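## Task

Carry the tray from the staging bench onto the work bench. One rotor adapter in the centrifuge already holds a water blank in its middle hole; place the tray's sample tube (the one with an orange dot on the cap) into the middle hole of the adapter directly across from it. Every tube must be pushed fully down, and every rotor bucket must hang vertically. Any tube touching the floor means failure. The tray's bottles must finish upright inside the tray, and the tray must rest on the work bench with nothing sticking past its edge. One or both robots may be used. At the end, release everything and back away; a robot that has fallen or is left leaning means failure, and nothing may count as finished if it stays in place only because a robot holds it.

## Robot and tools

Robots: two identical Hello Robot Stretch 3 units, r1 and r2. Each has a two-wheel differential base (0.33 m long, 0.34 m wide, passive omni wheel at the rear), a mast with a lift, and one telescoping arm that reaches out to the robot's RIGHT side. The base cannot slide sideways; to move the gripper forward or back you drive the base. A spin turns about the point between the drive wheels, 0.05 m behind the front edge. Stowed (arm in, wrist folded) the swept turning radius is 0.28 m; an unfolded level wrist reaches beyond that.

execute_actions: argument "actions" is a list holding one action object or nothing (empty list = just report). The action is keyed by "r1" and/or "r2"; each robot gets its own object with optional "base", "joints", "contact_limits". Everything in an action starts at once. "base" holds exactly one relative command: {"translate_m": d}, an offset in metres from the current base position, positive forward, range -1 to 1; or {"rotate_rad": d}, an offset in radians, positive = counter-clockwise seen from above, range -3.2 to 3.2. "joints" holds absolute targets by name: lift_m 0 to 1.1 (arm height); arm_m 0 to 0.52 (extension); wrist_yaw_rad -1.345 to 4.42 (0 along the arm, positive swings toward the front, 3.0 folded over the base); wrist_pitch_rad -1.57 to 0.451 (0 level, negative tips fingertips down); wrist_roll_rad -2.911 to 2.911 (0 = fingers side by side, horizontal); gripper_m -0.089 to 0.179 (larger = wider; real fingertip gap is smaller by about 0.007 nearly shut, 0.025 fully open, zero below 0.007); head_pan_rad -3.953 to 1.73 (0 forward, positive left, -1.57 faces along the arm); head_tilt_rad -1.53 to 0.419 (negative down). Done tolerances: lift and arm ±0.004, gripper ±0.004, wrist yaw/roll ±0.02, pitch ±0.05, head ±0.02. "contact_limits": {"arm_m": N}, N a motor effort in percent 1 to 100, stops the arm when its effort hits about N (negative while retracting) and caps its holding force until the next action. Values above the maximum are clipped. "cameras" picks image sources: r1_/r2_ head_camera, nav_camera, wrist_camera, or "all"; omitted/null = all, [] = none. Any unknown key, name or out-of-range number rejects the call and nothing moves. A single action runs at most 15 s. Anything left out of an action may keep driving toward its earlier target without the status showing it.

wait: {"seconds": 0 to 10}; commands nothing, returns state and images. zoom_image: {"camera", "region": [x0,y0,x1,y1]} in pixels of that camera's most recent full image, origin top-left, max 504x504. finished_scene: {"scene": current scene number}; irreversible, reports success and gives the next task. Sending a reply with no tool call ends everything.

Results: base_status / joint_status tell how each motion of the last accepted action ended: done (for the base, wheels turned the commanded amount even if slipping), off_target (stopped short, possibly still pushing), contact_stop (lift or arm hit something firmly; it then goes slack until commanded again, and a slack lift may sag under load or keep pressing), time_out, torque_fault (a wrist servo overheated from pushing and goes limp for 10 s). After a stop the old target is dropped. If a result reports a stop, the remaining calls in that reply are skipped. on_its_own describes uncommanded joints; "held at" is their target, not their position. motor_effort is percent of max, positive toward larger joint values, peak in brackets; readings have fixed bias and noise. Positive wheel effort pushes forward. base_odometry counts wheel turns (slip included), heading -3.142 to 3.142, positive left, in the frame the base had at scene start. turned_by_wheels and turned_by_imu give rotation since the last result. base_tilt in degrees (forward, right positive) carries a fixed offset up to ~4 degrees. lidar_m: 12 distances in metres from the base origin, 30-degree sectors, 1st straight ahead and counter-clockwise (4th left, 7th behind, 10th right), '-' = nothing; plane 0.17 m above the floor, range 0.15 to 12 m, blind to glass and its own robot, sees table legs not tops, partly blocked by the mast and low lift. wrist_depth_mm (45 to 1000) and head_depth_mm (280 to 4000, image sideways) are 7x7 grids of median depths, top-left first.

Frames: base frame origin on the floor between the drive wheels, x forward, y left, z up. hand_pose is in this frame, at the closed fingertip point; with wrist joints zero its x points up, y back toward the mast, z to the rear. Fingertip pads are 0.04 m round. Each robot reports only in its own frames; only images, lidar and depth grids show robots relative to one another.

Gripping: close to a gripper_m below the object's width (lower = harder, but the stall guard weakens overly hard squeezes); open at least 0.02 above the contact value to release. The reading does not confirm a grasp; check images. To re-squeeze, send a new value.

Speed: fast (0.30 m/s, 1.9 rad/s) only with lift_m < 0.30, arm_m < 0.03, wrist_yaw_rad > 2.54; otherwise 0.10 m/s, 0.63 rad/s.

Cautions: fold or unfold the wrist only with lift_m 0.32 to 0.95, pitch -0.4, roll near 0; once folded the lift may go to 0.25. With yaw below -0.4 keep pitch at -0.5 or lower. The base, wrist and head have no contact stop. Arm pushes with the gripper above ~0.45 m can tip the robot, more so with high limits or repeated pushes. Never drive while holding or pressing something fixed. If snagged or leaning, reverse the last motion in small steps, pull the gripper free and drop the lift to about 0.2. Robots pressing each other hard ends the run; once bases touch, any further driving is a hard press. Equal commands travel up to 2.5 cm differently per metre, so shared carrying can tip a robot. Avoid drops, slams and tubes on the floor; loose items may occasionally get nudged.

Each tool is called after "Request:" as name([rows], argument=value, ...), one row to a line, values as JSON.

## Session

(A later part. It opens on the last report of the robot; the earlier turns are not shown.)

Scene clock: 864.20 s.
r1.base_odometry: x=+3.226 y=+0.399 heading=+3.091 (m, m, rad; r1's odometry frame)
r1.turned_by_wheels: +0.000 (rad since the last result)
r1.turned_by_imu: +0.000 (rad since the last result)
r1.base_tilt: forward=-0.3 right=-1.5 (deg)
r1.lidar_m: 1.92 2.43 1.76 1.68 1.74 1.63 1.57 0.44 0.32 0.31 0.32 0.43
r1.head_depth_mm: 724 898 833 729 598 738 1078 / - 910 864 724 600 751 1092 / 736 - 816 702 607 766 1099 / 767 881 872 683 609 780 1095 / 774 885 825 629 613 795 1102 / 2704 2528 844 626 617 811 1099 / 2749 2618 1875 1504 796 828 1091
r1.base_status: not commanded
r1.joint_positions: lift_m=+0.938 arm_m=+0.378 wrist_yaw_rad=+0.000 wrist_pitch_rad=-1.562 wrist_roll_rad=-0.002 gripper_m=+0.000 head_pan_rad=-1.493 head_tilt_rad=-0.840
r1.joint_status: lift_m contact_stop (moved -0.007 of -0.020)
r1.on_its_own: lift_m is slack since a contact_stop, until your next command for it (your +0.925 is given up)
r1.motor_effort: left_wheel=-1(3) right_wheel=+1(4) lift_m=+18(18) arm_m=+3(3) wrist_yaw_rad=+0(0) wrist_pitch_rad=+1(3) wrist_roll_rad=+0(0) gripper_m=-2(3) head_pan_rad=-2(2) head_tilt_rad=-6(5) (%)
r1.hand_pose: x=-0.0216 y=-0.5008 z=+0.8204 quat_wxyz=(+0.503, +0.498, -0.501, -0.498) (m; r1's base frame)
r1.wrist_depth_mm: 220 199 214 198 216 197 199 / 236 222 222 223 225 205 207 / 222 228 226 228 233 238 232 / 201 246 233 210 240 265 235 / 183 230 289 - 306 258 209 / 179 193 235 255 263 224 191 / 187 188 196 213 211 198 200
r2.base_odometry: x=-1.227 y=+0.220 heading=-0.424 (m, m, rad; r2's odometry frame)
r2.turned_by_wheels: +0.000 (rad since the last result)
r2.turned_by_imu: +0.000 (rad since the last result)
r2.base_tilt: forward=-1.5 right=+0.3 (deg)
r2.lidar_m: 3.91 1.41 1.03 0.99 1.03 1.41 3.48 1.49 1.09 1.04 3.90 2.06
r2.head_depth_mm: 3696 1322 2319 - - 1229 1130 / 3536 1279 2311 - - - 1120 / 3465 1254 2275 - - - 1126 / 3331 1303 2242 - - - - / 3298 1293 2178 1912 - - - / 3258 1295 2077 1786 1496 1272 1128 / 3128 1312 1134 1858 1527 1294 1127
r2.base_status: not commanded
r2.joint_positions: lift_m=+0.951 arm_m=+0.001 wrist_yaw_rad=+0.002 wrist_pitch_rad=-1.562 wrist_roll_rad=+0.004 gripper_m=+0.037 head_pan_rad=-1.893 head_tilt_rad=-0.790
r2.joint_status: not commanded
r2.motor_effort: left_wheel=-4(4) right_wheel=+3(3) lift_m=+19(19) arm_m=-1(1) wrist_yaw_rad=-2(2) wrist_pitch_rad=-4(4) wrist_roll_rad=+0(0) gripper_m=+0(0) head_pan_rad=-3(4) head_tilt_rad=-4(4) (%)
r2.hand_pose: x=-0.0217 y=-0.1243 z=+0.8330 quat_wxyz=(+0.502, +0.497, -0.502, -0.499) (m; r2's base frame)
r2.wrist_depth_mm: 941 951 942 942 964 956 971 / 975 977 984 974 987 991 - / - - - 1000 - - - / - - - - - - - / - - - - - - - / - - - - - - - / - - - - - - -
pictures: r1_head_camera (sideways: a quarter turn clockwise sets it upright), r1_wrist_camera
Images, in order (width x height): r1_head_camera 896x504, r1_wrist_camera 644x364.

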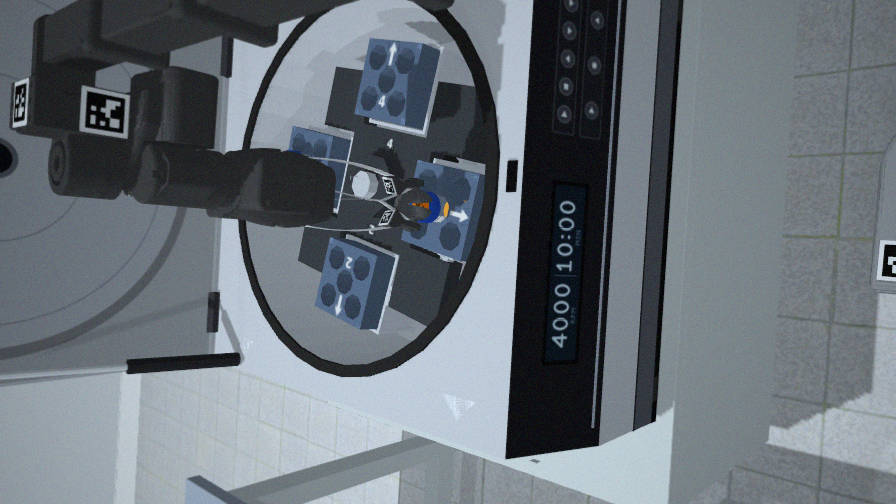

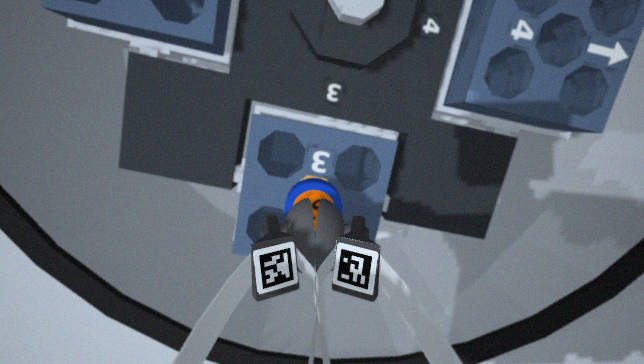

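Request:
execute_actions([
  {"r1":{"joints":{"lift_m":1.08}}},
], cameras=["r1_wrist_camera"])

Request:
execute_actions([
  {"r1":{"joints":{"arm_m":0.0,"gripper_m":0.08},"base":{"translate_m":1.0}}},
], cameras=[])

Request:
execute_actions([
  {"r1":{"base":{"translate_m":1.0}}},
], cameras=[])

Request:
execute_actions([
  {"r1":{"base":{"translate_m":1.0}}},
], cameras=[])

Request:
execute_actions([
  {"r1":{"base":{"translate_m":1.0}}},
], cameras=[])

Request:
execute_actions([
  {"r1":{"base":{"translate_m":0.4},"joints":{"head_tilt_rad":-0.7,"head_pan_rad":-1.57}},"r2":{"joints":{"head_pan_rad":-1.57,"head_tilt_rad":-0.6}}},
], cameras=["r1_head_camera","r2_head_camera","r1_nav_camera"])

Scene clock: 876.57 s.
r1.base_odometry: x=+3.226 y=+0.399 heading=+3.091 (m, m, rad; r1's odometry frame)
r1.turned_by_wheels: +0.000 (rad since the last result)
r1.turned_by_imu: +0.001 (rad since the last result)
r1.base_tilt: forward=-0.2 right=-1.4 (deg)
r1.lidar_m: 1.92 2.44 1.76 1.68 1.74 1.63 1.57 0.44 0.32 0.31 0.32 0.43
r1.head_depth_mm: 754 879 837 725 598 735 1082 / 760 885 860 722 601 751 1091 / - 893 835 702 605 764 1097 / 770 879 872 696 610 779 1095 / 772 886 824 629 611 794 1102 / 2720 2524 847 627 618 810 1102 / 2754 2595 1882 1497 798 826 1102
r1.base_status: not commanded
r1.joint_positions: lift_m=+1.080 arm_m=+0.378 wrist_yaw_rad=+0.000 wrist_pitch_rad=-1.561 wrist_roll_rad=-0.002 gripper_m=+0.000 head_pan_rad=-1.493 head_tilt_rad=-0.840
r1.joint_status: all done
r1.motor_effort: left_wheel=-1(1) right_wheel=+1(2) lift_m=+23(22) arm_m=+4(3) wrist_yaw_rad=-1(0) wrist_pitch_rad=+0(0) wrist_roll_rad=+0(0) gripper_m=-2(2) head_pan_rad=-2(3) head_tilt_rad=-5(5) (%)
r1.hand_pose: x=-0.0216 y=-0.5009 z=+0.9620 quat_wxyz=(+0.503, +0.498, -0.501, -0.497) (m; r1's base frame)
r1.wrist_depth_mm: 286 323 331 336 350 354 301 / - 342 358 359 358 346 311 / - 320 373 369 379 357 323 / - 315 425 359 396 333 333 / 602 325 333 - 352 339 - / - 337 338 - 347 351 - / - - - - - - -
r2.base_odometry: x=-1.227 y=+0.220 heading=-0.424 (m, m, rad; r2's odometry frame)
r2.turned_by_wheels: +0.000 (rad since the last result)
r2.turned_by_imu: +0.000 (rad since the last result)
r2.base_tilt: forward=-1.6 right=+0.3 (deg)
r2.lidar_m: 3.89 1.41 1.03 0.99 1.03 1.41 3.46 1.50 1.09 1.04 3.91 2.05
r2.head_depth_mm: 3770 1315 2326 - - 1220 1126 / 3573 1271 2347 - - - 1124 / 3445 1248 2287 - - - 1124 / 3354 1296 2231 - - - - / 3280 1304 2161 1896 - - - / 3276 1298 2103 1795 1485 1269 1127 / 3062 1304 1136 1858 1522 1301 1135
r2.base_status: not commanded
r2.joint_positions: lift_m=+0.951 arm_m=+0.001 wrist_yaw_rad=+0.002 wrist_pitch_rad=-1.562 wrist_roll_rad=+0.004 gripper_m=+0.037 head_pan_rad=-1.893 head_tilt_rad=-0.790
r2.joint_status: not commanded
r2.motor_effort: left_wheel=-4(4) right_wheel=+3(3) lift_m=+19(19) arm_m=-1(1) wrist_yaw_rad=-3(2) wrist_pitch_rad=-4(4) wrist_roll_rad=+0(0) gripper_m=+0(0) head_pan_rad=-4(3) head_tilt_rad=-3(4) (%)
r2.hand_pose: x=-0.0217 y=-0.1243 z=+0.8330 quat_wxyz=(+0.502, +0.497, -0.502, -0.499) (m; r2's base frame)
r2.wrist_depth_mm: 962 955 970 953 981 949 966 / 981 982 976 986 - 989 985 / - - - - - - - / - - - - - - - / - - - - - - - / - - - - - - - / - - - - - - -
pictures: r1_wrist_camera
Images, in order (width x height): r1_wrist_camera 644x364.

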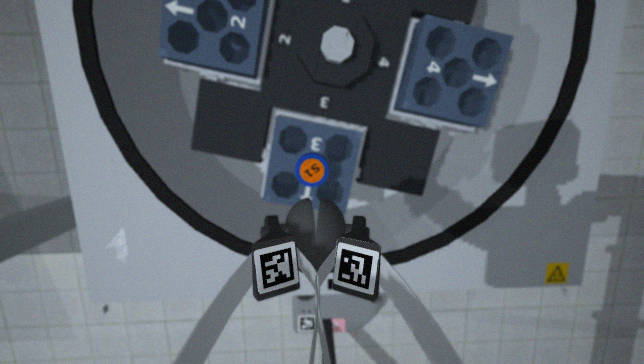

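Scene clock: 887.80 s.
r1.base_odometry: x=+2.228 y=+0.449 heading=+3.091 (m, m, rad; r1's odometry frame)
r1.turned_by_wheels: +0.000 (rad since the last result)
r1.turned_by_imu: +0.003 (rad since the last result)
r1.base_tilt: forward=-0.2 right=-1.4 (deg)
r1.lidar_m: 2.68 2.46 1.78 1.70 1.76 2.38 1.22 0.57 0.93 0.97 0.99 0.95
r1.head_depth_mm: - - - - - - 1094 / - - - - - - 1091 / 2684 2759 889 - - - 1098 / 2691 2639 849 691 600 1252 1107 / 2724 2693 842 690 598 1268 1098 / 2726 2657 836 685 596 1250 1099 / 2722 1060 832 685 592 1238 1095
r1.base_status: done
r1.joint_positions: lift_m=+1.080 arm_m=+0.000 wrist_yaw_rad=+0.000 wrist_pitch_rad=-1.561 wrist_roll_rad=-0.002 gripper_m=+0.080 head_pan_rad=-1.493 head_tilt_rad=-0.840
r1.joint_status: all done
r1.motor_effort: left_wheel=-2(5) right_wheel=+2(7) lift_m=+22(22) arm_m=-3(3) wrist_yaw_rad=+0(0) wrist_pitch_rad=+0(0) wrist_roll_rad=+0(0) gripper_m=+0(79) head_pan_rad=-2(2) head_tilt_rad=-4(5) (%)
r1.hand_pose: x=-0.0216 y=-0.1236 z=+0.9620 quat_wxyz=(+0.503, +0.498, -0.501, -0.497) (m; r1's base frame)
r1.wrist_depth_mm: - - - - - 664 556 / - - - - - - - / - - - - - - - / - - - - - - - / - - - - - - - / - - - - - - - / - - - - - - -
r2.base_odometry: x=-1.227 y=+0.220 heading=-0.424 (m, m, rad; r2's odometry frame)
r2.turned_by_wheels: +0.000 (rad since the last result)
r2.turned_by_imu: +0.000 (rad since the last result)
r2.base_tilt: forward=-1.5 right=+0.2 (deg)
r2.lidar_m: 3.89 1.41 1.03 0.99 1.03 1.40 3.48 1.49 1.09 1.04 3.92 2.06
r2.head_depth_mm: 3717 1321 2314 - - 1220 1123 / 3622 1270 2335 - - - 1130 / 3456 1249 2261 - - - 1128 / 3287 1301 2255 - - - - / 3334 1303 2153 1914 - - - / 3162 1301 2099 1794 1485 1270 1125 / 3094 1310 1131 1843 1522 1303 1129
r2.base_status: not commanded
r2.joint_positions: lift_m=+0.951 arm_m=+0.001 wrist_yaw_rad=+0.002 wrist_pitch_rad=-1.562 wrist_roll_rad=+0.004 gripper_m=+0.037 head_pan_rad=-1.893 head_tilt_rad=-0.790
r2.joint_status: not commanded
r2.motor_effort: left_wheel=-4(4) right_wheel=+3(3) lift_m=+19(19) arm_m=-1(1) wrist_yaw_rad=-2(2) wrist_pitch_rad=-4(4) wrist_roll_rad=+0(0) gripper_m=+0(0) head_pan_rad=-3(3) head_tilt_rad=-3(4) (%)
r2.hand_pose: x=-0.0217 y=-0.1243 z=+0.8330 quat_wxyz=(+0.502, +0.497, -0.502, -0.499) (m; r2's base frame)
r2.wrist_depth_mm: 953 950 947 953 957 974 979 / 973 979 992 977 998 - 990 / - 992 - 995 - - - / - - - - - - - / - - - - - - - / - - - - - - - / - - - - - - -
pictures: none
No camera images: the call's "cameras" was empty. Leave "cameras" out to get every camera's image.

Scene clock: 899.03 s.
r1.base_odometry: x=+1.229 y=+0.500 heading=+3.091 (m, m, rad; r1's odometry frame)
r1.turned_by_wheels: +0.000 (rad since the last result)
r1.turned_by_imu: +0.004 (rad since the last result)
r1.base_tilt: forward=-0.3 right=-1.5 (deg)
r1.lidar_m: 1.70 2.47 1.79 1.72 1.78 2.41 1.50 1.37 0.32 0.31 2.61 1.91
r1.head_depth_mm: - - - - - - 1094 / - - - - - - 1090 / 2645 2706 887 - - - 1098 / 2686 2648 2081 1715 1472 1248 1105 / 2676 2652 2064 1690 1433 1272 1100 / 2727 2623 2057 1691 1433 1243 1100 / 2739 2616 2045 1678 1419 1243 1095
r1.base_status: done
r1.joint_positions: lift_m=+1.080 arm_m=+0.000 wrist_yaw_rad=+0.000 wrist_pitch_rad=-1.561 wrist_roll_rad=-0.002 gripper_m=+0.080 head_pan_rad=-1.493 head_tilt_rad=-0.840
r1.joint_status: not commanded
r1.motor_effort: left_wheel=-2(3) right_wheel=+2(6) lift_m=+22(22) arm_m=-3(3) wrist_yaw_rad=-1(0) wrist_pitch_rad=+0(1) wrist_roll_rad=+0(0) gripper_m=+0(0) head_pan_rad=-3(2) head_tilt_rad=-5(5) (%)
r1.hand_pose: x=-0.0216 y=-0.1236 z=+0.9620 quat_wxyz=(+0.503, +0.498, -0.501, -0.497) (m; r1's base frame)
r1.wrist_depth_mm: - - - - 336 341 343 / - - - - - - - / - - - - - - - / - - - - - - - / - - - - - - - / - - - - - - - / - - - - - - -
r2.base_odometry: x=-1.227 y=+0.220 heading=-0.424 (m, m, rad; r2's odometry frame)
r2.turned_by_wheels: +0.000 (rad since the last result)
r2.turned_by_imu: +0.000 (rad since the last result)
r2.base_tilt: forward=-1.5 right=+0.3 (deg)
r2.lidar_m: 3.88 1.41 1.03 0.99 1.03 1.41 3.47 1.50 1.09 1.04 2.63 2.04
r2.head_depth_mm: 3669 1313 2284 - - 1223 1124 / 3565 1280 2316 - - - 1125 / 3437 1242 2292 - - - 1130 / 3248 1292 2230 - - - - / 3338 1297 2166 1895 - - - / 3249 1302 2085 1812 1479 1260 1134 / 3106 1297 1137 1863 1528 1298 1127
r2.base_status: not commanded
r2.joint_positions: lift_m=+0.951 arm_m=+0.001 wrist_yaw_rad=+0.002 wrist_pitch_rad=-1.562 wrist_roll_rad=+0.004 gripper_m=+0.037 head_pan_rad=-1.893 head_tilt_rad=-0.790
r2.joint_status: not commanded
r2.motor_effort: left_wheel=-4(4) right_wheel=+3(3) lift_m=+19(19) arm_m=-1(1) wrist_yaw_rad=-3(2) wrist_pitch_rad=-4(4) wrist_roll_rad=+0(0) gripper_m=+0(0) head_pan_rad=-3(4) head_tilt_rad=-3(3) (%)
r2.hand_pose: x=-0.0217 y=-0.1243 z=+0.8330 quat_wxyz=(+0.502, +0.497, -0.502, -0.499) (m; r2's base frame)
r2.wrist_depth_mm: 957 943 951 959 954 965 963 / 969 968 983 993 - - - / 996 997 - - - - - / - - - - - - - / - - - - - - - / - - - - - - - / - - - - - - -
pictures: none
No camera images: the call's "cameras" was empty. Leave "cameras" out to get every camera's image.

Scene clock: 910.27 s.
r1.base_odometry: x=+0.230 y=+0.551 heading=+3.091 (m, m, rad; r1's odometry frame)
r1.turned_by_wheels: +0.000 (rad since the last result)
r1.turned_by_imu: +0.004 (rad since the last result)
r1.base_tilt: forward=-0.3 right=-1.4 (deg)
r1.lidar_m: 2.12 2.49 1.81 1.73 1.79 2.43 2.48 1.09 3.11 2.99 1.16 0.74
r1.head_depth_mm: - - - - - - 1097 / - - - - - - 1091 / 2649 2767 2197 - - - 1103 / 2660 2712 2074 1688 1471 1248 1108 / 2677 2632 2076 1697 1438 1267 1104 / 2701 2622 2071 1705 1429 1248 1098 / 2670 2527 2057 1694 1433 1243 1100
r1.base_status: done
r1.joint_positions: lift_m=+1.080 arm_m=+0.000 wrist_yaw_rad=+0.000 wrist_pitch_rad=-1.561 wrist_roll_rad=-0.002 gripper_m=+0.080 head_pan_rad=-1.493 head_tilt_rad=-0.840
r1.joint_status: not commanded
r1.motor_effort: left_wheel=-2(3) right_wheel=+2(6) lift_m=+22(22) arm_m=-3(3) wrist_yaw_rad=+0(0) wrist_pitch_rad=+0(0) wrist_roll_rad=+0(1) gripper_m=+0(1) head_pan_rad=-2(3) head_tilt_rad=-5(4) (%)
r1.hand_pose: x=-0.0216 y=-0.1236 z=+0.9620 quat_wxyz=(+0.503, +0.498, -0.501, -0.497) (m; r1's base frame)
r1.wrist_depth_mm: - - - - - - - / - - - - - - - / - - - - - - - / - - - - - - - / - - - - - - - / - - - - - - - / - - - - - - -
r2.base_odometry: x=-1.227 y=+0.220 heading=-0.424 (m, m, rad; r2's odometry frame)
r2.turned_by_wheels: +0.000 (rad since the last result)
r2.turned_by_imu: +0.000 (rad since the last result)
r2.base_tilt: forward=-1.5 right=+0.2 (deg)
r2.lidar_m: 3.90 1.41 1.03 0.99 1.03 1.40 3.46 1.49 1.08 1.04 2.12 2.05
r2.head_depth_mm: 3756 1325 2301 - - 1222 1111 / 3619 1279 2337 - - - 1118 / 3405 1252 2268 - - - 1129 / 3347 1296 2241 - - - - / 3325 1297 2166 1919 - - - / 3199 1301 2087 1780 1485 1267 1127 / 3085 1301 1136 1828 1526 1287 1139
r2.base_status: not commanded
r2.joint_positions: lift_m=+0.951 arm_m=+0.001 wrist_yaw_rad=+0.002 wrist_pitch_rad=-1.562 wrist_roll_rad=+0.004 gripper_m=+0.037 head_pan_rad=-1.893 head_tilt_rad=-0.790
r2.joint_status: not commanded
r2.motor_effort: left_wheel=-4(4) right_wheel=+3(3) lift_m=+19(19) arm_m=-1(1) wrist_yaw_rad=-1(2) wrist_pitch_rad=-4(4) wrist_roll_rad=+0(1) gripper_m=+0(0) head_pan_rad=-3(4) head_tilt_rad=-3(3) (%)
r2.hand_pose: x=-0.0217 y=-0.1243 z=+0.8330 quat_wxyz=(+0.502, +0.497, -0.502, -0.499) (m; r2's base frame)
r2.wrist_depth_mm: 941 957 957 953 940 986 969 / 950 969 995 977 990 993 980 / - 997 - - - - - / - - - - - - - / - - - - - - - / - - - - - - - / - - - - - - -
pictures: none
No camera images: the call's "cameras" was empty. Leave "cameras" out to get every camera's image.

Scene clock: 921.50 s.
r1.base_odometry: x=-0.768 y=+0.603 heading=+3.090 (m, m, rad; r1's odometry frame)
r1.turned_by_wheels: +0.000 (rad since the last result)
r1.turned_by_imu: +0.004 (rad since the last result)
r1.base_tilt: forward=-0.3 right=-1.3 (deg)
r1.lidar_m: 1.14 2.51 1.80 1.72 1.81 2.45 2.06 0.39 0.39 0.92 0.95 1.15
r1.head_depth_mm: - - - - - - 1098 / - - - - - - 1093 / 2612 2688 891 - - - 1100 / 2638 2674 846 691 601 1223 1105 / 2669 2686 841 689 584 1197 1104 / 2693 2640 836 685 583 1200 1096 / 2717 2627 782 667 579 1219 1097
r1.base_status: done
r1.joint_positions: lift_m=+1.080 arm_m=+0.000 wrist_yaw_rad=+0.000 wrist_pitch_rad=-1.561 wrist_roll_rad=-0.002 gripper_m=+0.080 head_pan_rad=-1.493 head_tilt_rad=-0.840
r1.joint_status: not commanded
r1.motor_effort: left_wheel=-2(3) right_wheel=+2(5) lift_m=+22(22) arm_m=-3(3) wrist_yaw_rad=+0(0) wrist_pitch_rad=+0(0) wrist_roll_rad=+0(1) gripper_m=+0(0) head_pan_rad=-3(3) head_tilt_rad=-5(5) (%)
r1.hand_pose: x=-0.0216 y=-0.1236 z=+0.9620 quat_wxyz=(+0.503, +0.498, -0.501, -0.497) (m; r1's base frame)
r1.wrist_depth_mm: 323 327 330 334 341 338 346 / - - - - - - - / - - - - - - - / - - - - - - - / - - - - - - - / - - - - - - - / - - - - - - -
r2.base_odometry: x=-1.227 y=+0.220 heading=-0.424 (m, m, rad; r2's odometry frame)
r2.turned_by_wheels: +0.000 (rad since the last result)
r2.turned_by_imu: +0.000 (rad since the last result)
r2.base_tilt: forward=-1.5 right=+0.2 (deg)
r2.lidar_m: 3.90 1.41 1.03 0.99 1.03 1.41 3.47 1.49 1.09 1.04 3.92 2.05
r2.head_depth_mm: 3740 1317 2303 - - 1222 1120 / 3586 1267 2333 - - - 1124 / 3440 1244 2317 - - - 1126 / 3314 1292 2238 - - - - / 3298 1294 2150 1896 - - - / 3215 1304 2053 1783 1497 1266 1125 / 3118 1311 1143 1835 1520 1295 1135
r2.base_status: not commanded
r2.joint_positions: lift_m=+0.951 arm_m=+0.001 wrist_yaw_rad=+0.002 wrist_pitch_rad=-1.562 wrist_roll_rad=+0.004 gripper_m=+0.037 head_pan_rad=-1.893 head_tilt_rad=-0.790
r2.joint_status: not commanded
r2.motor_effort: left_wheel=-4(4) right_wheel=+3(3) lift_m=+19(19) arm_m=-1(1) wrist_yaw_rad=-2(2) wrist_pitch_rad=-4(4) wrist_roll_rad=+0(0) gripper_m=+0(0) head_pan_rad=-4(3) head_tilt_rad=-3(4) (%)
r2.hand_pose: x=-0.0217 y=-0.1243 z=+0.8330 quat_wxyz=(+0.502, +0.497, -0.502, -0.499) (m; r2's base frame)
r2.wrist_depth_mm: 958 964 942 939 941 942 965 / 966 975 - 998 993 984 990 / 998 - - - - - - / - - - - - - - / - - - - - - - / - - - - - - - / - - - - - - -
pictures: none
No camera images: the call's "cameras" was empty. Leave "cameras" out to get every camera's image.

Scene clock: 926.73 s.
r1.base_odometry: x=-1.168 y=+0.623 heading=+3.090 (m, m, rad; r1's odometry frame)
r1.turned_by_wheels: +0.000 (rad since the last result)
r1.turned_by_imu: +0.002 (rad since the last result)
r1.base_tilt: forward=-0.3 right=-1.5 (deg)
r1.lidar_m: 2.79 2.52 1.83 1.73 1.79 2.45 2.45 0.72 0.96 0.92 0.95 0.76
r1.head_depth_mm: - - - - - 549 - / - - - - - - - / - - - - - - - / 2559 2892 1055 816 628 - 1122 / 2566 2896 919 760 626 548 1164 / 2546 2865 993 747 627 541 1115 / 2547 2898 1035 790 630 540 1115
r1.base_status: done
r1.joint_positions: lift_m=+1.080 arm_m=+0.000 wrist_yaw_rad=+0.000 wrist_pitch_rad=-1.561 wrist_roll_rad=-0.002 gripper_m=+0.080 head_pan_rad=-1.563 head_tilt_rad=-0.705
r1.joint_status: all done
r1.motor_effort: left_wheel=-2(4) right_wheel=+2(7) lift_m=+23(23) arm_m=-3(3) wrist_yaw_rad=+0(1) wrist_pitch_rad=+0(0) wrist_roll_rad=+0(0) gripper_m=+0(0) head_pan_rad=-4(9) head_tilt_rad=+2(15) (%)
r1.hand_pose: x=-0.0216 y=-0.1236 z=+0.9620 quat_wxyz=(+0.503, +0.498, -0.501, -0.497) (m; r1's base frame)
r1.wrist_depth_mm: 324 328 330 336 338 340 343 / 856 - - - - - - / - - - - - - - / - - - - - - - / - - - - - - - / - - - - - - - / - - - - - - -
r2.base_odometry: x=-1.227 y=+0.220 heading=-0.424 (m, m, rad; r2's odometry frame)
r2.turned_by_wheels: +0.000 (rad since the last result)
r2.turned_by_imu: +0.000 (rad since the last result)
r2.base_tilt: forward=-1.5 right=+0.3 (deg)
r2.lidar_m: 3.90 1.42 1.03 0.99 1.03 1.40 3.47 1.49 1.08 1.04 3.89 2.05
r2.head_depth_mm: 1671 3523 1346 2119 - - - / 3103 3542 1371 2118 1825 - - / 3143 3544 1367 2103 1819 - - / 3213 3524 1366 2039 1606 1444 1186 / 3155 3569 3440 2330 1777 1436 1211 / 3165 3491 3338 2338 1768 1446 1217 / 3169 3454 3417 2365 1795 1435 1211
r2.base_status: not commanded
r2.joint_positions: lift_m=+0.951 arm_m=+0.001 wrist_yaw_rad=+0.002 wrist_pitch_rad=-1.562 wrist_roll_rad=+0.004 gripper_m=+0.037 head_pan_rad=-1.577 head_tilt_rad=-0.606
r2.joint_status: all done
r2.motor_effort: left_wheel=-4(4) right_wheel=+3(3) lift_m=+19(20) arm_m=-1(1) wrist_yaw_rad=-2(3) wrist_pitch_rad=-4(4) wrist_roll_rad=+0(1) gripper_m=+0(0) head_pan_rad=+2(24) head_tilt_rad=+2(10) (%)
r2.hand_pose: x=-0.0217 y=-0.1243 z=+0.8330 quat_wxyz=(+0.502, +0.497, -0.502, -0.499) (m; r2's base frame)
r2.wrist_depth_mm: 947 954 947 966 947 972 974 / 970 980 986 991 988 988 998 / 997 - - - - - - / - - - - - - - / - - - - - - - / - - - - - - - / - - - - - - -
pictures: r1_head_camera (sideways: a quarter turn clockwise sets it upright), r1_nav_camera (sideways: a quarter turn counterclockwise sets it upright), r2_head_camera (sideways: a quarter turn clockwise sets it upright)
Images, in order (width x height): r1_head_camera 896x504, r1_nav_camera 672x504, r2_head_camera 896x504.

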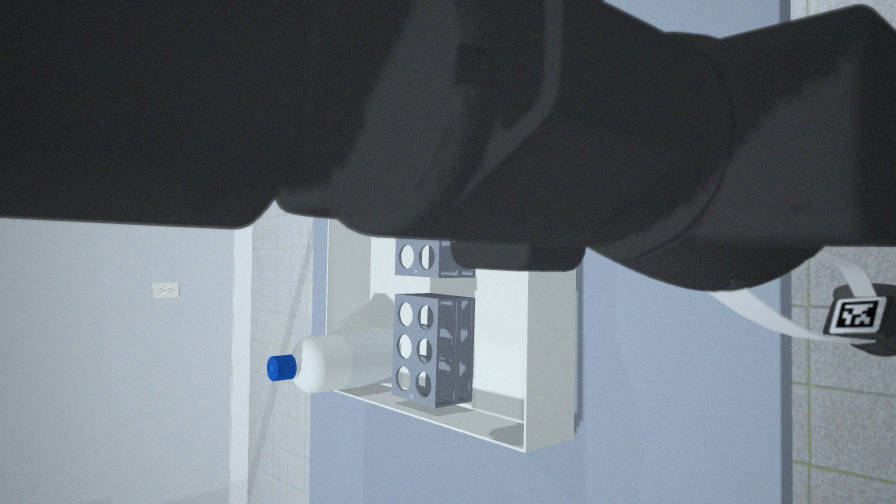

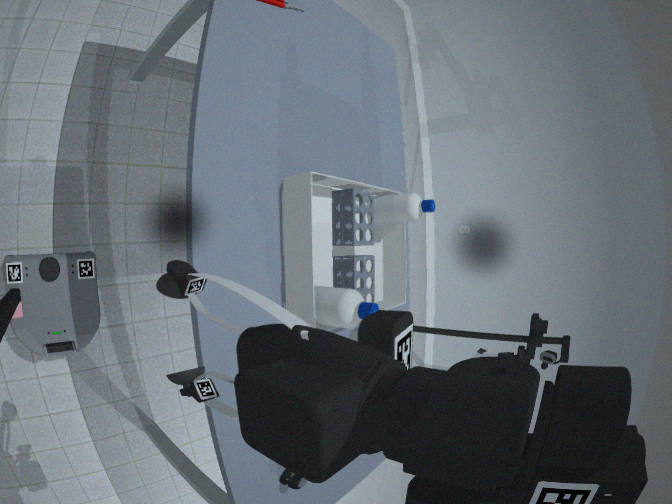

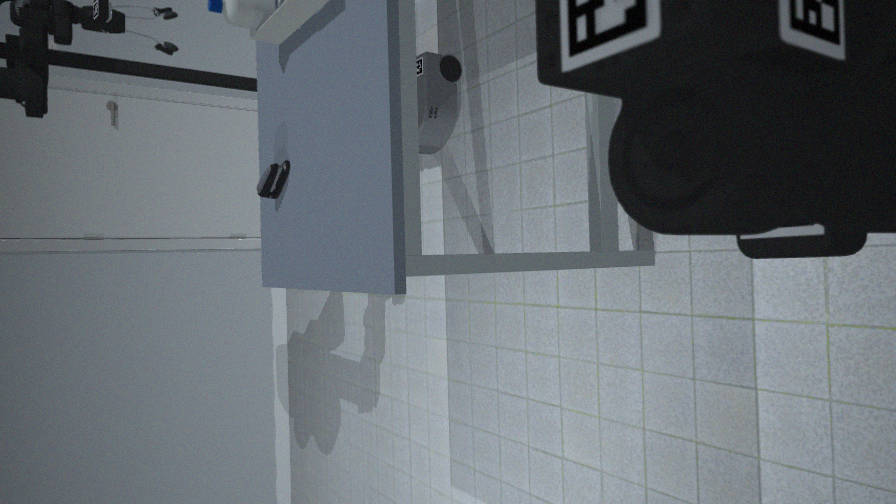

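Request:
execute_actions([
  {"r1":{"joints":{"arm_m":0.3,"wrist_pitch_rad":-1.45,"lift_m":1.1}},"r2":{"base":{"translate_m":-0.5},"joints":{"lift_m":1.1,"wrist_pitch_rad":-1.45,"gripper_m":0.08}}},
], cameras=["r1_wrist_camera","r2_head_camera"])

Request:
execute_actions([
  {"r2":{"joints":{"arm_m":0.4}}},
], cameras=["r2_wrist_camera","r2_head_camera","r2_nav_camera"])

Scene clock: 943.03 s.
r1.base_odometry: x=-1.168 y=+0.623 heading=+3.090 (m, m, rad; r1's odometry frame)
r1.turned_by_wheels: +0.000 (rad since the last result)
r1.turned_by_imu: +0.002 (rad since the last result)
r1.base_tilt: forward=-0.3 right=-1.5 (deg)
r1.lidar_m: 2.79 2.52 1.83 1.74 1.79 2.46 2.45 0.72 0.95 0.91 0.95 0.76
r1.head_depth_mm: 2580 2917 1074 813 655 548 1131 / - 2878 1062 809 651 546 1128 / - 2870 1029 583 616 545 1127 / 2540 2822 926 765 626 544 1123 / 2553 2906 1043 760 626 542 1122 / 2574 2886 993 748 624 541 1116 / 2544 2899 1033 791 631 538 1120
r1.base_status: not commanded
r1.joint_positions: lift_m=+1.100 arm_m=+0.300 wrist_yaw_rad=+0.000 wrist_pitch_rad=-1.453 wrist_roll_rad=-0.002 gripper_m=+0.080 head_pan_rad=-1.563 head_tilt_rad=-0.705
r1.joint_status: all done
r1.motor_effort: left_wheel=-2(3) right_wheel=+2(2) lift_m=+22(23) arm_m=+4(1) wrist_yaw_rad=-1(0) wrist_pitch_rad=+1(3) wrist_roll_rad=+0(0) gripper_m=+1(0) head_pan_rad=-2(2) head_tilt_rad=+2(1) (%)
r1.hand_pose: x=-0.0216 y=-0.4508 z=+0.9812 quat_wxyz=(+0.529, +0.470, -0.528, -0.470) (m; r1's base frame)
r1.wrist_depth_mm: 357 306 309 311 371 378 383 / 368 354 368 373 379 384 387 / 369 369 373 374 382 388 396 / 375 349 380 311 389 394 399 / 381 385 389 392 399 401 407 / 389 390 397 399 406 409 410 / 393 398 402 406 410 415 420
r2.base_odometry: x=-1.683 y=+0.426 heading=-0.424 (m, m, rad; r2's odometry frame)
r2.turned_by_wheels: +0.000 (rad since the last result)
r2.turned_by_imu: -0.001 (rad since the last result)
r2.base_tilt: forward=-1.4 right=+0.3 (deg)
r2.lidar_m: 3.92 1.41 1.03 0.99 1.03 1.40 2.98 3.10 1.09 1.05 1.09 2.50
r2.head_depth_mm: - - - - - - - / - - - - - - - / - - - - - - - / 3112 3438 1353 2135 1604 1500 1177 / 3136 3420 1384 2147 1806 1436 1207 / 3246 3490 1395 2068 1789 1443 1215 / 3134 3467 1400 2162 1633 1448 1212
r2.base_status: done
r2.joint_positions: lift_m=+1.099 arm_m=+0.001 wrist_yaw_rad=+0.002 wrist_pitch_rad=-1.455 wrist_roll_rad=+0.004 gripper_m=+0.080 head_pan_rad=-1.577 head_tilt_rad=-0.606
r2.joint_status: all done
r2.motor_effort: left_wheel=-4(10) right_wheel=+3(3) lift_m=+63(64) arm_m=-1(1) wrist_yaw_rad=-2(2) wrist_pitch_rad=+2(3) wrist_roll_rad=+1(1) gripper_m=+0(79) head_pan_rad=+3(3) head_tilt_rad=+2(2) (%)
r2.hand_pose: x=-0.0216 y=-0.1518 z=+0.9799 quat_wxyz=(+0.527, +0.470, -0.528, -0.471) (m; r2's base frame)
r2.wrist_depth_mm: - - - - - - - / - - - - - - - / - - - - - - - / - - - - - - - / - - - - - - - / - - - - - - - / - - - - - - -
pictures: r1_wrist_camera, r2_head_camera (sideways: a quarter turn clockwise sets it upright)
Images, in order (width x height): r1_wrist_camera 644x364, r2_head_camera 896x504.

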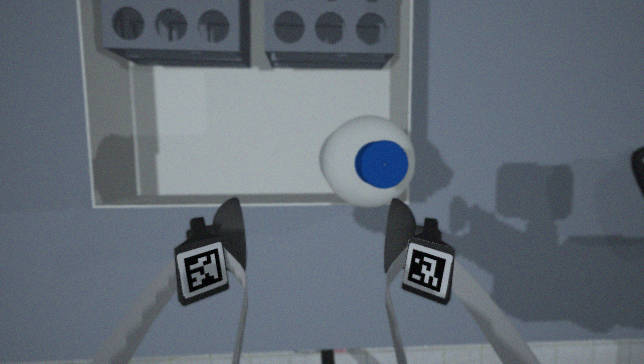

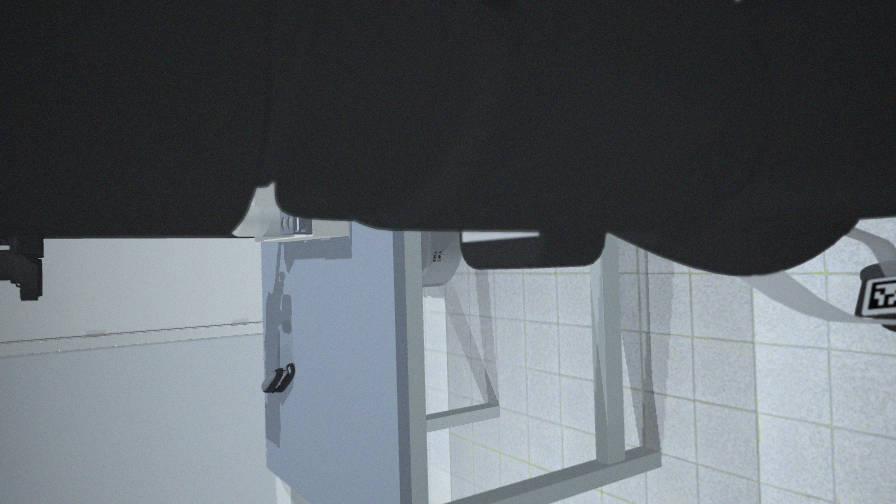

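Scene clock: 947.17 s.
r1.base_odometry: x=-1.168 y=+0.623 heading=+3.090 (m, m, rad; r1's odometry frame)
r1.turned_by_wheels: +0.000 (rad since the last result)
r1.turned_by_imu: +0.001 (rad since the last result)
r1.base_tilt: forward=-0.3 right=-1.3 (deg)
r1.lidar_m: 2.79 2.52 1.83 1.73 1.79 2.46 2.45 0.72 0.95 0.92 0.95 0.76
r1.head_depth_mm: 2612 2909 1070 811 655 549 1129 / - 2898 1065 808 653 547 1129 / - 2880 1033 583 615 545 1122 / 2558 2839 924 764 626 544 1123 / 2558 2918 1044 761 625 542 1121 / 2561 2904 995 747 625 540 1119 / 2558 2904 1030 790 633 538 1110
r1.base_status: not commanded
r1.joint_positions: lift_m=+1.100 arm_m=+0.300 wrist_yaw_rad=+0.000 wrist_pitch_rad=-1.453 wrist_roll_rad=-0.002 gripper_m=+0.080 head_pan_rad=-1.563 head_tilt_rad=-0.705
r1.joint_status: not commanded
r1.motor_effort: left_wheel=-2(2) right_wheel=+2(2) lift_m=+22(22) arm_m=+3(4) wrist_yaw_rad=-1(0) wrist_pitch_rad=+1(1) wrist_roll_rad=+0(0) gripper_m=+0(1) head_pan_rad=-2(2) head_tilt_rad=+2(2) (%)
r1.hand_pose: x=-0.0216 y=-0.4508 z=+0.9812 quat_wxyz=(+0.529, +0.470, -0.528, -0.470) (m; r1's base frame)
r1.wrist_depth_mm: 357 304 306 308 373 374 381 / 363 356 368 375 376 385 387 / 370 372 372 378 385 387 396 / 377 354 383 311 390 397 401 / 380 386 393 391 397 404 408 / 386 389 396 400 406 405 410 / 395 396 403 407 411 419 422
r2.base_odometry: x=-1.683 y=+0.426 heading=-0.424 (m, m, rad; r2's odometry frame)
r2.turned_by_wheels: +0.000 (rad since the last result)
r2.turned_by_imu: +0.000 (rad since the last result)
r2.base_tilt: forward=-1.5 right=+0.3 (deg)
r2.lidar_m: 3.92 1.41 1.03 0.99 1.03 1.40 2.98 3.08 1.09 1.05 1.09 2.50
r2.head_depth_mm: 3311 3535 1360 2127 1751 1430 1200 / 3236 3545 1224 2117 1763 1424 1196 / - 3602 1228 2129 1783 1435 1212 / 3165 3449 1224 2148 1771 1452 1206 / 3185 3449 1381 2132 1785 1439 1214 / 3171 3545 1392 2064 1759 1439 1206 / 3120 3463 1392 2157 1630 1457 1218
r2.base_status: not commanded
r2.joint_positions: lift_m=+1.099 arm_m=+0.400 wrist_yaw_rad=+0.000 wrist_pitch_rad=-1.454 wrist_roll_rad=+0.004 gripper_m=+0.080 head_pan_rad=-1.577 head_tilt_rad=-0.606
r2.joint_status: all done
r2.motor_effort: left_wheel=-4(4) right_wheel=+3(3) lift_m=+63(63) arm_m=+3(4) wrist_yaw_rad=-1(2) wrist_pitch_rad=+2(2) wrist_roll_rad=+0(0) gripper_m=+0(1) head_pan_rad=+2(3) head_tilt_rad=+2(2) (%)
r2.hand_pose: x=-0.0216 y=-0.5507 z=+0.9799 quat_wxyz=(+0.527, +0.469, -0.529, -0.471) (m; r2's base frame)
r2.wrist_depth_mm: - - - - - - - / - - - - - - - / - - - - - - - / - - - - - - - / - - - - - - - / - - - - - - - / - - - - - - -
pictures: r2_head_camera (sideways: a quarter turn clockwise sets it upright), r2_nav_camera (sideways: a quarter turn counterclockwise sets it upright), r2_wrist_camera
Images, in order (width x height): r2_head_camera 896x504, r2_nav_camera 672x504, r2_wrist_camera 644x364.

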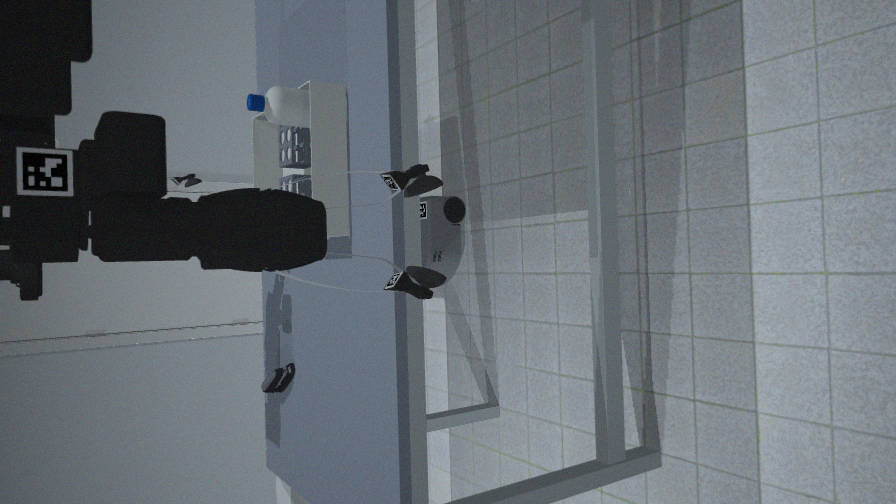

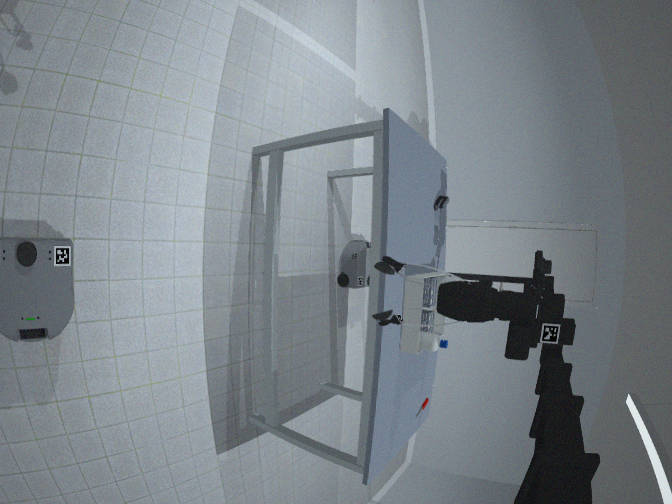

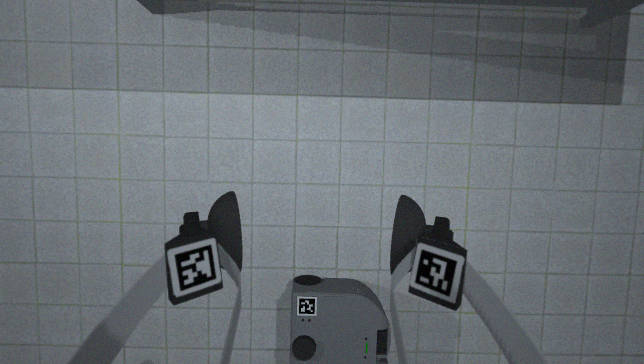

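Request:
execute_actions([
  {"r2":{"joints":{"arm_m":0.0}}},
], cameras=[])

Request:
execute_actions([
  {"r2":{"base":{"rotate_rad":-1.571}},"r1":{"joints":{"wrist_roll_rad":1.571},"base":{"translate_m":0.07}}},
], cameras=[])

Request:
execute_actions([
  {"r2":{"base":{"translate_m":0.64}}},
], cameras=[])

Request:
execute_actions([
  {"r2":{"base":{"rotate_rad":1.571}}},
], cameras=[])

Request:
execute_actions([
  {"r2":{"base":{"translate_m":-0.14},"joints":{"arm_m":0.3}}},
], cameras=["r2_wrist_camera","r2_head_camera","r1_wrist_camera"])

Scene clock: 962.47 s.
r1.base_odometry: x=-1.168 y=+0.623 heading=+3.090 (m, m, rad; r1's odometry frame)
r1.turned_by_wheels: +0.000 (rad since the last result)
r1.turned_by_imu: +0.002 (rad since the last result)
r1.base_tilt: forward=-0.3 right=-1.4 (deg)
r1.lidar_m: 2.79 2.53 1.83 1.74 1.80 2.46 2.45 0.72 0.95 0.91 0.95 0.76
r1.head_depth_mm: 2603 2916 1070 811 655 548 1131 / - 2895 1062 805 651 546 1125 / - 2883 1033 583 617 545 1128 / 2567 2869 924 763 626 544 1124 / 2553 2882 1047 761 625 542 1120 / 2551 2907 992 747 624 541 1118 / 2554 2899 1031 793 631 539 1112
r1.base_status: not commanded
r1.joint_positions: lift_m=+1.100 arm_m=+0.300 wrist_yaw_rad=+0.000 wrist_pitch_rad=-1.453 wrist_roll_rad=-0.002 gripper_m=+0.080 head_pan_rad=-1.563 head_tilt_rad=-0.705
r1.joint_status: not commanded
r1.motor_effort: left_wheel=-3(2) right_wheel=+2(2) lift_m=+22(22) arm_m=+4(3) wrist_yaw_rad=+0(0) wrist_pitch_rad=+1(1) wrist_roll_rad=+0(0) gripper_m=+1(0) head_pan_rad=-2(2) head_tilt_rad=+2(2) (%)
r1.hand_pose: x=-0.0216 y=-0.4508 z=+0.9812 quat_wxyz=(+0.529, +0.470, -0.528, -0.470) (m; r1's base frame)
r1.wrist_depth_mm: 358 305 308 311 373 380 381 / 363 353 368 372 381 382 387 / 369 370 373 378 385 389 392 / 378 352 382 312 389 396 399 / 382 382 391 393 399 406 406 / 387 391 394 399 404 408 415 / 394 400 398 408 408 415 422
r2.base_odometry: x=-1.683 y=+0.426 heading=-0.424 (m, m, rad; r2's odometry frame)
r2.turned_by_wheels: +0.000 (rad since the last result)
r2.turned_by_imu: +0.000 (rad since the last result)
r2.base_tilt: forward=-1.5 right=+0.3 (deg)
r2.lidar_m: 3.91 1.41 1.03 0.99 1.03 1.40 2.98 3.09 1.09 1.05 1.09 2.50
r2.head_depth_mm: - - - - - - - / - - - - - - - / - - - - - - - / 3146 3451 1350 2142 1612 1465 1189 / 3143 3610 1377 2166 1772 1445 1212 / 3142 3473 1393 2055 1787 1443 1215 / 3146 3460 1407 2182 1627 1451 1216
r2.base_status: not commanded
r2.joint_positions: lift_m=+1.099 arm_m=+0.002 wrist_yaw_rad=+0.000 wrist_pitch_rad=-1.454 wrist_roll_rad=+0.004 gripper_m=+0.080 head_pan_rad=-1.577 head_tilt_rad=-0.606
r2.joint_status: all done
joint sent to its limit — the command would take r2.arm_m past its lower limit, so that joint was sent only as far as its limit.
r2.motor_effort: left_wheel=-4(4) right_wheel=+3(3) lift_m=+63(63) arm_m=-5(5) wrist_yaw_rad=-1(1) wrist_pitch_rad=+1(2) wrist_roll_rad=+0(1) gripper_m=+0(0) head_pan_rad=+3(3) head_tilt_rad=+3(2) (%)
r2.hand_pose: x=-0.0216 y=-0.1525 z=+0.9799 quat_wxyz=(+0.527, +0.469, -0.529, -0.471) (m; r2's base frame)
r2.wrist_depth_mm: - - - - - - - / - - - - - - - / - - - - - - - / - - - - - - - / - - - - - - - / - - - - - - - / - - - - - - -
pictures: none
No camera images: the call's "cameras" was empty. Leave "cameras" out to get every camera's image.

Scene clock: 965.93 s.
r1.base_odometry: x=-1.238 y=+0.627 heading=+3.090 (m, m, rad; r1's odometry frame)
r1.turned_by_wheels: +0.000 (rad since the last result)
r1.turned_by_imu: +0.001 (rad since the last result)
r1.base_tilt: forward=-0.3 right=-1.3 (deg)
r1.lidar_m: 2.72 2.52 1.83 1.74 1.80 2.46 2.52 0.79 0.95 0.92 0.95 0.69
r1.head_depth_mm: 2605 2888 1066 812 654 548 1132 / - 2763 1063 586 620 547 1125 / - 2896 1056 765 625 546 1129 / 2548 - 1053 763 626 543 1114 / 2525 2877 836 754 625 541 1121 / 2539 2917 1045 796 642 541 1116 / 2540 2903 1029 792 642 539 1120
r1.base_status: done
r1.joint_positions: lift_m=+1.100 arm_m=+0.300 wrist_yaw_rad=+0.000 wrist_pitch_rad=-1.452 wrist_roll_rad=+1.567 gripper_m=+0.080 head_pan_rad=-1.563 head_tilt_rad=-0.705
r1.joint_status: all done
r1.motor_effort: left_wheel=-2(4) right_wheel=+2(7) lift_m=+22(22) arm_m=+4(3) wrist_yaw_rad=+0(0) wrist_pitch_rad=+2(2) wrist_roll_rad=+1(2) gripper_m=+1(0) head_pan_rad=-2(3) head_tilt_rad=+2(1) (%)
r1.hand_pose: x=-0.0215 y=-0.4507 z=+0.9811 quat_wxyz=(+0.002, +0.001, -0.748, -0.664) (m; r1's base frame)
r1.wrist_depth_mm: 356 309 288 225 345 341 - / 384 320 363 304 355 351 - / 394 333 378 373 367 361 - / 411 394 389 384 380 374 - / 368 377 401 399 388 395 - / 344 388 362 404 407 - - / 465 454 444 430 418 - -
r2.base_odometry: x=-1.683 y=+0.426 heading=-1.995 (m, m, rad; r2's odometry frame)
r2.turned_by_wheels: -1.571 (rad since the last result)
r2.turned_by_imu: -1.551 (rad since the last result)
r2.base_tilt: forward=-1.5 right=+0.2 (deg)
r2.lidar_m: 1.05 1.08 2.50 3.91 1.41 1.03 0.99 1.03 1.40 2.98 3.10 1.09
r2.head_depth_mm: - - - - - - - / - - - - - - - / - - - - - - - / 2483 2767 3027 2403 1697 1479 1179 / 2509 2760 2966 2345 1789 1449 1203 / 2510 2752 2977 2351 1804 1445 1217 / 2524 2744 3013 2372 1801 1437 1216
r2.base_status: done
r2.joint_positions: lift_m=+1.099 arm_m=+0.002 wrist_yaw_rad=+0.000 wrist_pitch_rad=-1.454 wrist_roll_rad=+0.004 gripper_m=+0.080 head_pan_rad=-1.577 head_tilt_rad=-0.606
r2.joint_status: not commanded
r2.motor_effort: left_wheel=+4(10) right_wheel=-3(5) lift_m=+63(63) arm_m=-5(5) wrist_yaw_rad=+0(1) wrist_pitch_rad=+1(2) wrist_roll_rad=+0(1) gripper_m=+0(0) head_pan_rad=+2(2) head_tilt_rad=+2(2) (%)
r2.hand_pose: x=-0.0216 y=-0.1525 z=+0.9799 quat_wxyz=(+0.527, +0.469, -0.529, -0.471) (m; r2's base frame)
r2.wrist_depth_mm: - - - - - - - / - - - - - - - / - - - - - - - / - - - - - - - / - - - - - - - / - - - - - - - / - - - - - - -
pictures: none
No camera images: the call's "cameras" was empty. Leave "cameras" out to get every camera's image.

Scene clock: 973.83 s.
r1.base_odometry: x=-1.238 y=+0.627 heading=+3.090 (m, m, rad; r1's odometry frame)
r1.turned_by_wheels: +0.000 (rad since the last result)
r1.turned_by_imu: +0.002 (rad since the last result)
r1.base_tilt: forward=-0.2 right=-1.5 (deg)
r1.lidar_m: 2.72 2.52 1.83 1.74 1.79 2.46 2.52 0.78 0.95 0.92 0.94 0.69
r1.head_depth_mm: 2586 2883 1069 813 654 549 1130 / - 2750 1065 586 618 546 1129 / - 2980 1054 767 627 545 1126 / 2542 - 1055 763 626 543 1124 / 2557 2942 836 752 625 542 1123 / 2554 2891 1041 795 643 541 1119 / 2581 2901 1033 792 640 539 1118
r1.base_status: not commanded
r1.joint_positions: lift_m=+1.100 arm_m=+0.300 wrist_yaw_rad=+0.000 wrist_pitch_rad=-1.452 wrist_roll_rad=+1.567 gripper_m=+0.080 head_pan_rad=-1.563 head_tilt_rad=-0.705
r1.joint_status: not commanded
r1.motor_effort: left_wheel=-2(2) right_wheel=+2(2) lift_m=+22(22) arm_m=+3(4) wrist_yaw_rad=+0(0) wrist_pitch_rad=+1(1) wrist_roll_rad=+1(1) gripper_m=+0(0) head_pan_rad=-2(2) head_tilt_rad=+2(2) (%)
r1.hand_pose: x=-0.0215 y=-0.4507 z=+0.9811 quat_wxyz=(+0.002, +0.001, -0.748, -0.664) (m; r1's base frame)
r1.wrist_depth_mm: 354 309 289 226 346 340 - / 382 321 364 307 355 351 - / 395 331 378 373 367 359 - / 409 393 388 388 380 376 - / 371 377 402 400 388 391 - / 344 393 362 407 408 - - / 467 454 440 431 419 - -
r2.base_odometry: x=-1.946 y=-0.157 heading=-1.995 (m, m, rad; r2's odometry frame)
r2.turned_by_wheels: +0.000 (rad since the last result)
r2.turned_by_imu: +0.001 (rad since the last result)
r2.base_tilt: forward=-1.5 right=+0.3 (deg)
r2.lidar_m: 0.41 0.43 0.58 2.30 2.32 1.69 1.63 1.69 2.31 2.98 0.59 0.43
r2.head_depth_mm: - - - - - - - / - - - - - - - / - - - - - - - / 2472 2771 3026 2429 1689 1488 1178 / 2518 2782 3030 2335 1773 1435 1215 / 2464 2722 3005 2369 1772 1437 1213 / 2514 2757 3009 2253 1255 1335 1160
r2.base_status: done
r2.joint_positions: lift_m=+1.099 arm_m=+0.002 wrist_yaw_rad=+0.000 wrist_pitch_rad=-1.454 wrist_roll_rad=+0.004 gripper_m=+0.080 head_pan_rad=-1.577 head_tilt_rad=-0.606
r2.joint_status: not commanded
r2.motor_effort: left_wheel=+4(11) right_wheel=-2(3) lift_m=+63(63) arm_m=-5(5) wrist_yaw_rad=+0(0) wrist_pitch_rad=+1(2) wrist_roll_rad=+0(0) gripper_m=+1(0) head_pan_rad=+3(2) head_tilt_rad=+2(3) (%)
r2.hand_pose: x=-0.0216 y=-0.1525 z=+0.9799 quat_wxyz=(+0.527, +0.469, -0.529, -0.471) (m; r2's base frame)
r2.wrist_depth_mm: - - - - - - - / - - - - - - - / - - - - - - - / - - - - - - - / - - - - - - - / - - - - - - - / - - - - - - -
pictures: none
No camera images: the call's "cameras" was empty. Leave "cameras" out to get every camera's image.

Scene clock: 977.30 s.
r1.base_odometry: x=-1.238 y=+0.627 heading=+3.090 (m, m, rad; r1's odometry frame)
r1.turned_by_wheels: +0.000 (rad since the last result)
r1.turned_by_imu: +0.001 (rad since the last result)
r1.base_tilt: forward=-0.3 right=-1.4 (deg)
r1.lidar_m: 2.71 2.52 1.83 1.74 1.79 2.46 2.53 0.79 0.95 0.91 0.95 0.69
r1.head_depth_mm: 2617 2904 1070 812 655 549 1132 / - 2784 1062 585 618 547 1129 / - 3018 1058 767 628 546 1126 / 2569 - 1054 763 627 543 1126 / 2566 2882 839 754 624 543 1116 / 2577 2886 1035 796 642 540 1121 / 2543 2866 1030 792 639 539 1115
r1.base_status: not commanded
r1.joint_positions: lift_m=+1.100 arm_m=+0.300 wrist_yaw_rad=+0.000 wrist_pitch_rad=-1.452 wrist_roll_rad=+1.567 gripper_m=+0.080 head_pan_rad=-1.563 head_tilt_rad=-0.705
r1.joint_status: not commanded
r1.motor_effort: left_wheel=-2(2) right_wheel=+2(2) lift_m=+22(22) arm_m=+3(4) wrist_yaw_rad=+0(0) wrist_pitch_rad=+1(1) wrist_roll_rad=+1(1) gripper_m=+0(1) head_pan_rad=-2(3) head_tilt_rad=+2(2) (%)
r1.hand_pose: x=-0.0215 y=-0.4507 z=+0.9811 quat_wxyz=(+0.002, +0.001, -0.748, -0.664) (m; r1's base frame)
r1.wrist_depth_mm: 358 309 289 225 346 342 - / 387 322 364 305 356 349 - / 394 331 376 374 367 359 - / 407 394 389 385 379 376 - / 368 378 403 400 387 394 - / 343 388 363 404 407 - - / 464 450 443 434 422 - -
r2.base_odometry: x=-1.946 y=-0.157 heading=-0.424 (m, m, rad; r2's odometry frame)
r2.turned_by_wheels: +1.571 (rad since the last result)
r2.turned_by_imu: +1.551 (rad since the last result)
r2.base_tilt: forward=-1.5 right=+0.3 (deg)
r2.lidar_m: 2.30 2.32 1.69 1.63 1.69 2.31 2.98 0.59 0.43 0.41 0.42 0.58
r2.head_depth_mm: - - - - - - - / - - - - - - - / - - - - - - - / 2611 2857 3154 993 697 608 1178 / 2600 2823 3182 961 731 609 1209 / 2617 2902 3142 964 734 612 1210 / 2584 2838 3101 960 737 611 1218
r2.base_status: done
r2.joint_positions: lift_m=+1.099 arm_m=+0.002 wrist_yaw_rad=+0.000 wrist_pitch_rad=-1.454 wrist_roll_rad=+0.004 gripper_m=+0.080 head_pan_rad=-1.577 head_tilt_rad=-0.606
r2.joint_status: not commanded
r2.motor_effort: left_wheel=-5(10) right_wheel=+4(6) lift_m=+63(63) arm_m=-5(5) wrist_yaw_rad=-1(0) wrist_pitch_rad=+2(2) wrist_roll_rad=+0(0) gripper_m=+0(0) head_pan_rad=+3(2) head_tilt_rad=+1(1) (%)
r2.hand_pose: x=-0.0216 y=-0.1525 z=+0.9799 quat_wxyz=(+0.527, +0.469, -0.529, -0.471) (m; r2's base frame)
r2.wrist_depth_mm: 695 - - - - - - / - - - - - - - / - - - - - - - / - - - - - - - / - - - - - - - / - - - - - - - / - - - - - - -
pictures: none
No camera images: the call's "cameras" was empty. Leave "cameras" out to get every camera's image.

Scene clock: 980.73 s.
r1.base_odometry: x=-1.238 y=+0.627 heading=+3.090 (m, m, rad; r1's odometry frame)
r1.turned_by_wheels: +0.000 (rad since the last result)
r1.turned_by_imu: +0.001 (rad since the last result)
r1.base_tilt: forward=-0.3 right=-1.3 (deg)
r1.lidar_m: 2.72 2.52 1.83 1.74 1.79 2.46 2.53 0.79 0.95 0.91 0.95 0.70
r1.head_depth_mm: 2585 2916 1071 815 654 549 1132 / - 2772 1063 586 619 546 1125 / - 2939 1056 765 626 546 1127 / 2500 - 1043 763 626 544 1124 / 2558 2905 839 754 625 543 1122 / 2545 2881 1036 795 643 541 1118 / 2560 2898 1035 793 641 539 1112
r1.base_status: not commanded
r1.joint_positions: lift_m=+1.100 arm_m=+0.300 wrist_yaw_rad=+0.000 wrist_pitch_rad=-1.452 wrist_roll_rad=+1.567 gripper_m=+0.080 head_pan_rad=-1.563 head_tilt_rad=-0.705
r1.joint_status: not commanded
r1.motor_effort: left_wheel=-2(2) right_wheel=+2(2) lift_m=+22(22) arm_m=+3(3) wrist_yaw_rad=-1(0) wrist_pitch_rad=+1(1) wrist_roll_rad=+2(1) gripper_m=+1(1) head_pan_rad=-2(3) head_tilt_rad=+2(2) (%)
r1.hand_pose: x=-0.0215 y=-0.4507 z=+0.9811 quat_wxyz=(+0.002, +0.001, -0.748, -0.664) (m; r1's base frame)
r1.wrist_depth_mm: 353 308 288 225 346 343 - / 384 322 360 304 357 350 - / 394 332 376 372 366 360 - / 406 391 391 386 380 376 - / 370 378 402 401 389 392 - / 343 388 364 404 407 - - / 467 456 446 432 418 - -
r2.base_odometry: x=-2.074 y=-0.099 heading=-0.424 (m, m, rad; r2's odometry frame)
r2.turned_by_wheels: +0.000 (rad since the last result)
r2.turned_by_imu: +0.000 (rad since the last result)
r2.base_tilt: forward=-1.4 right=+0.3 (deg)
r2.lidar_m: 2.45 2.32 1.69 1.63 1.69 2.30 2.83 0.59 0.43 0.41 0.43 0.58
r2.head_depth_mm: 2699 2948 3127 941 702 620 1207 / - 3083 3120 697 692 623 1204 / - - 3179 991 693 604 1209 / 2615 2924 913 844 692 606 1212 / 2621 2879 3106 941 709 608 1208 / 2622 2877 3150 967 735 611 1209 / 2600 2910 3153 968 737 613 1214
r2.base_status: done
r2.joint_positions: lift_m=+1.099 arm_m=+0.300 wrist_yaw_rad=+0.000 wrist_pitch_rad=-1.454 wrist_roll_rad=+0.004 gripper_m=+0.080 head_pan_rad=-1.577 head_tilt_rad=-0.606
r2.joint_status: all done
r2.motor_effort: left_wheel=-4(11) right_wheel=+3(3) lift_m=+63(63) arm_m=+3(3) wrist_yaw_rad=+1(0) wrist_pitch_rad=+2(1) wrist_roll_rad=+1(0) gripper_m=+0(0) head_pan_rad=+3(3) head_tilt_rad=+1(2) (%)
r2.hand_pose: x=-0.0216 y=-0.4507 z=+0.9799 quat_wxyz=(+0.527, +0.469, -0.529, -0.471) (m; r2's base frame)
r2.wrist_depth_mm: 367 368 369 368 369 233 375 / 373 370 371 370 346 303 381 / 374 380 381 382 383 383 385 / 383 385 384 385 388 389 391 / 386 388 388 391 390 395 395 / - - - - - - - / - - - - - - -
pictures: r1_wrist_camera, r2_head_camera (sideways: a quarter turn clockwise sets it upright), r2_wrist_camera
Images, in order (width x height): r1_wrist_camera 644x364, r2_head_camera 896x504, r2_wrist_camera 644x364.

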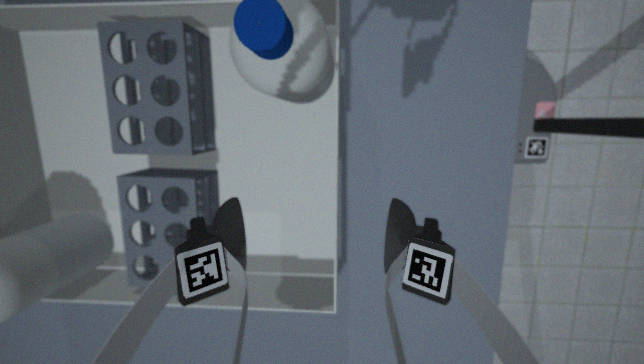

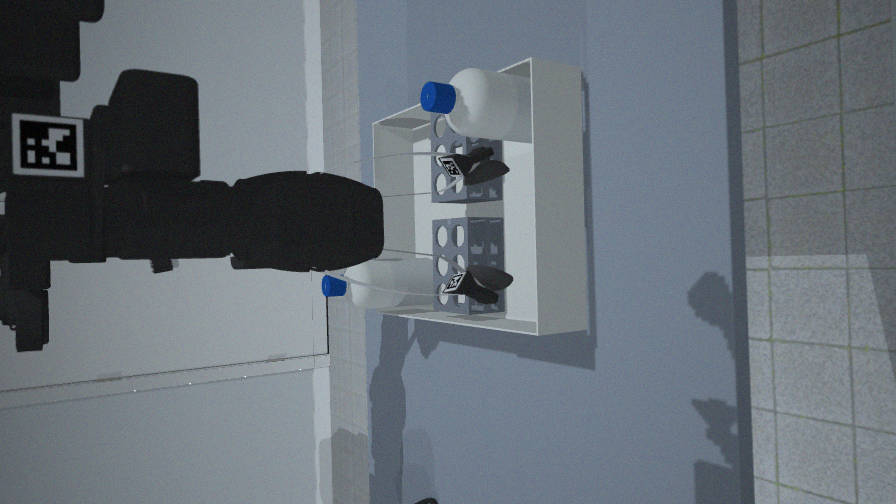

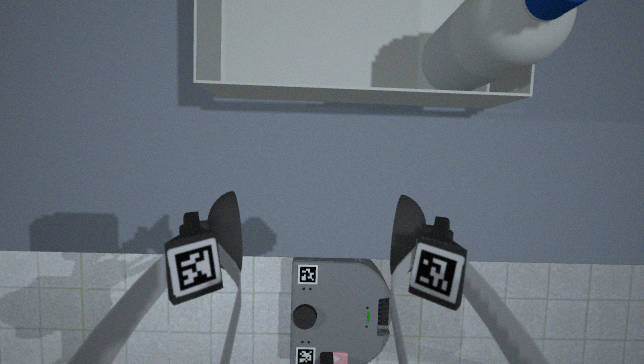

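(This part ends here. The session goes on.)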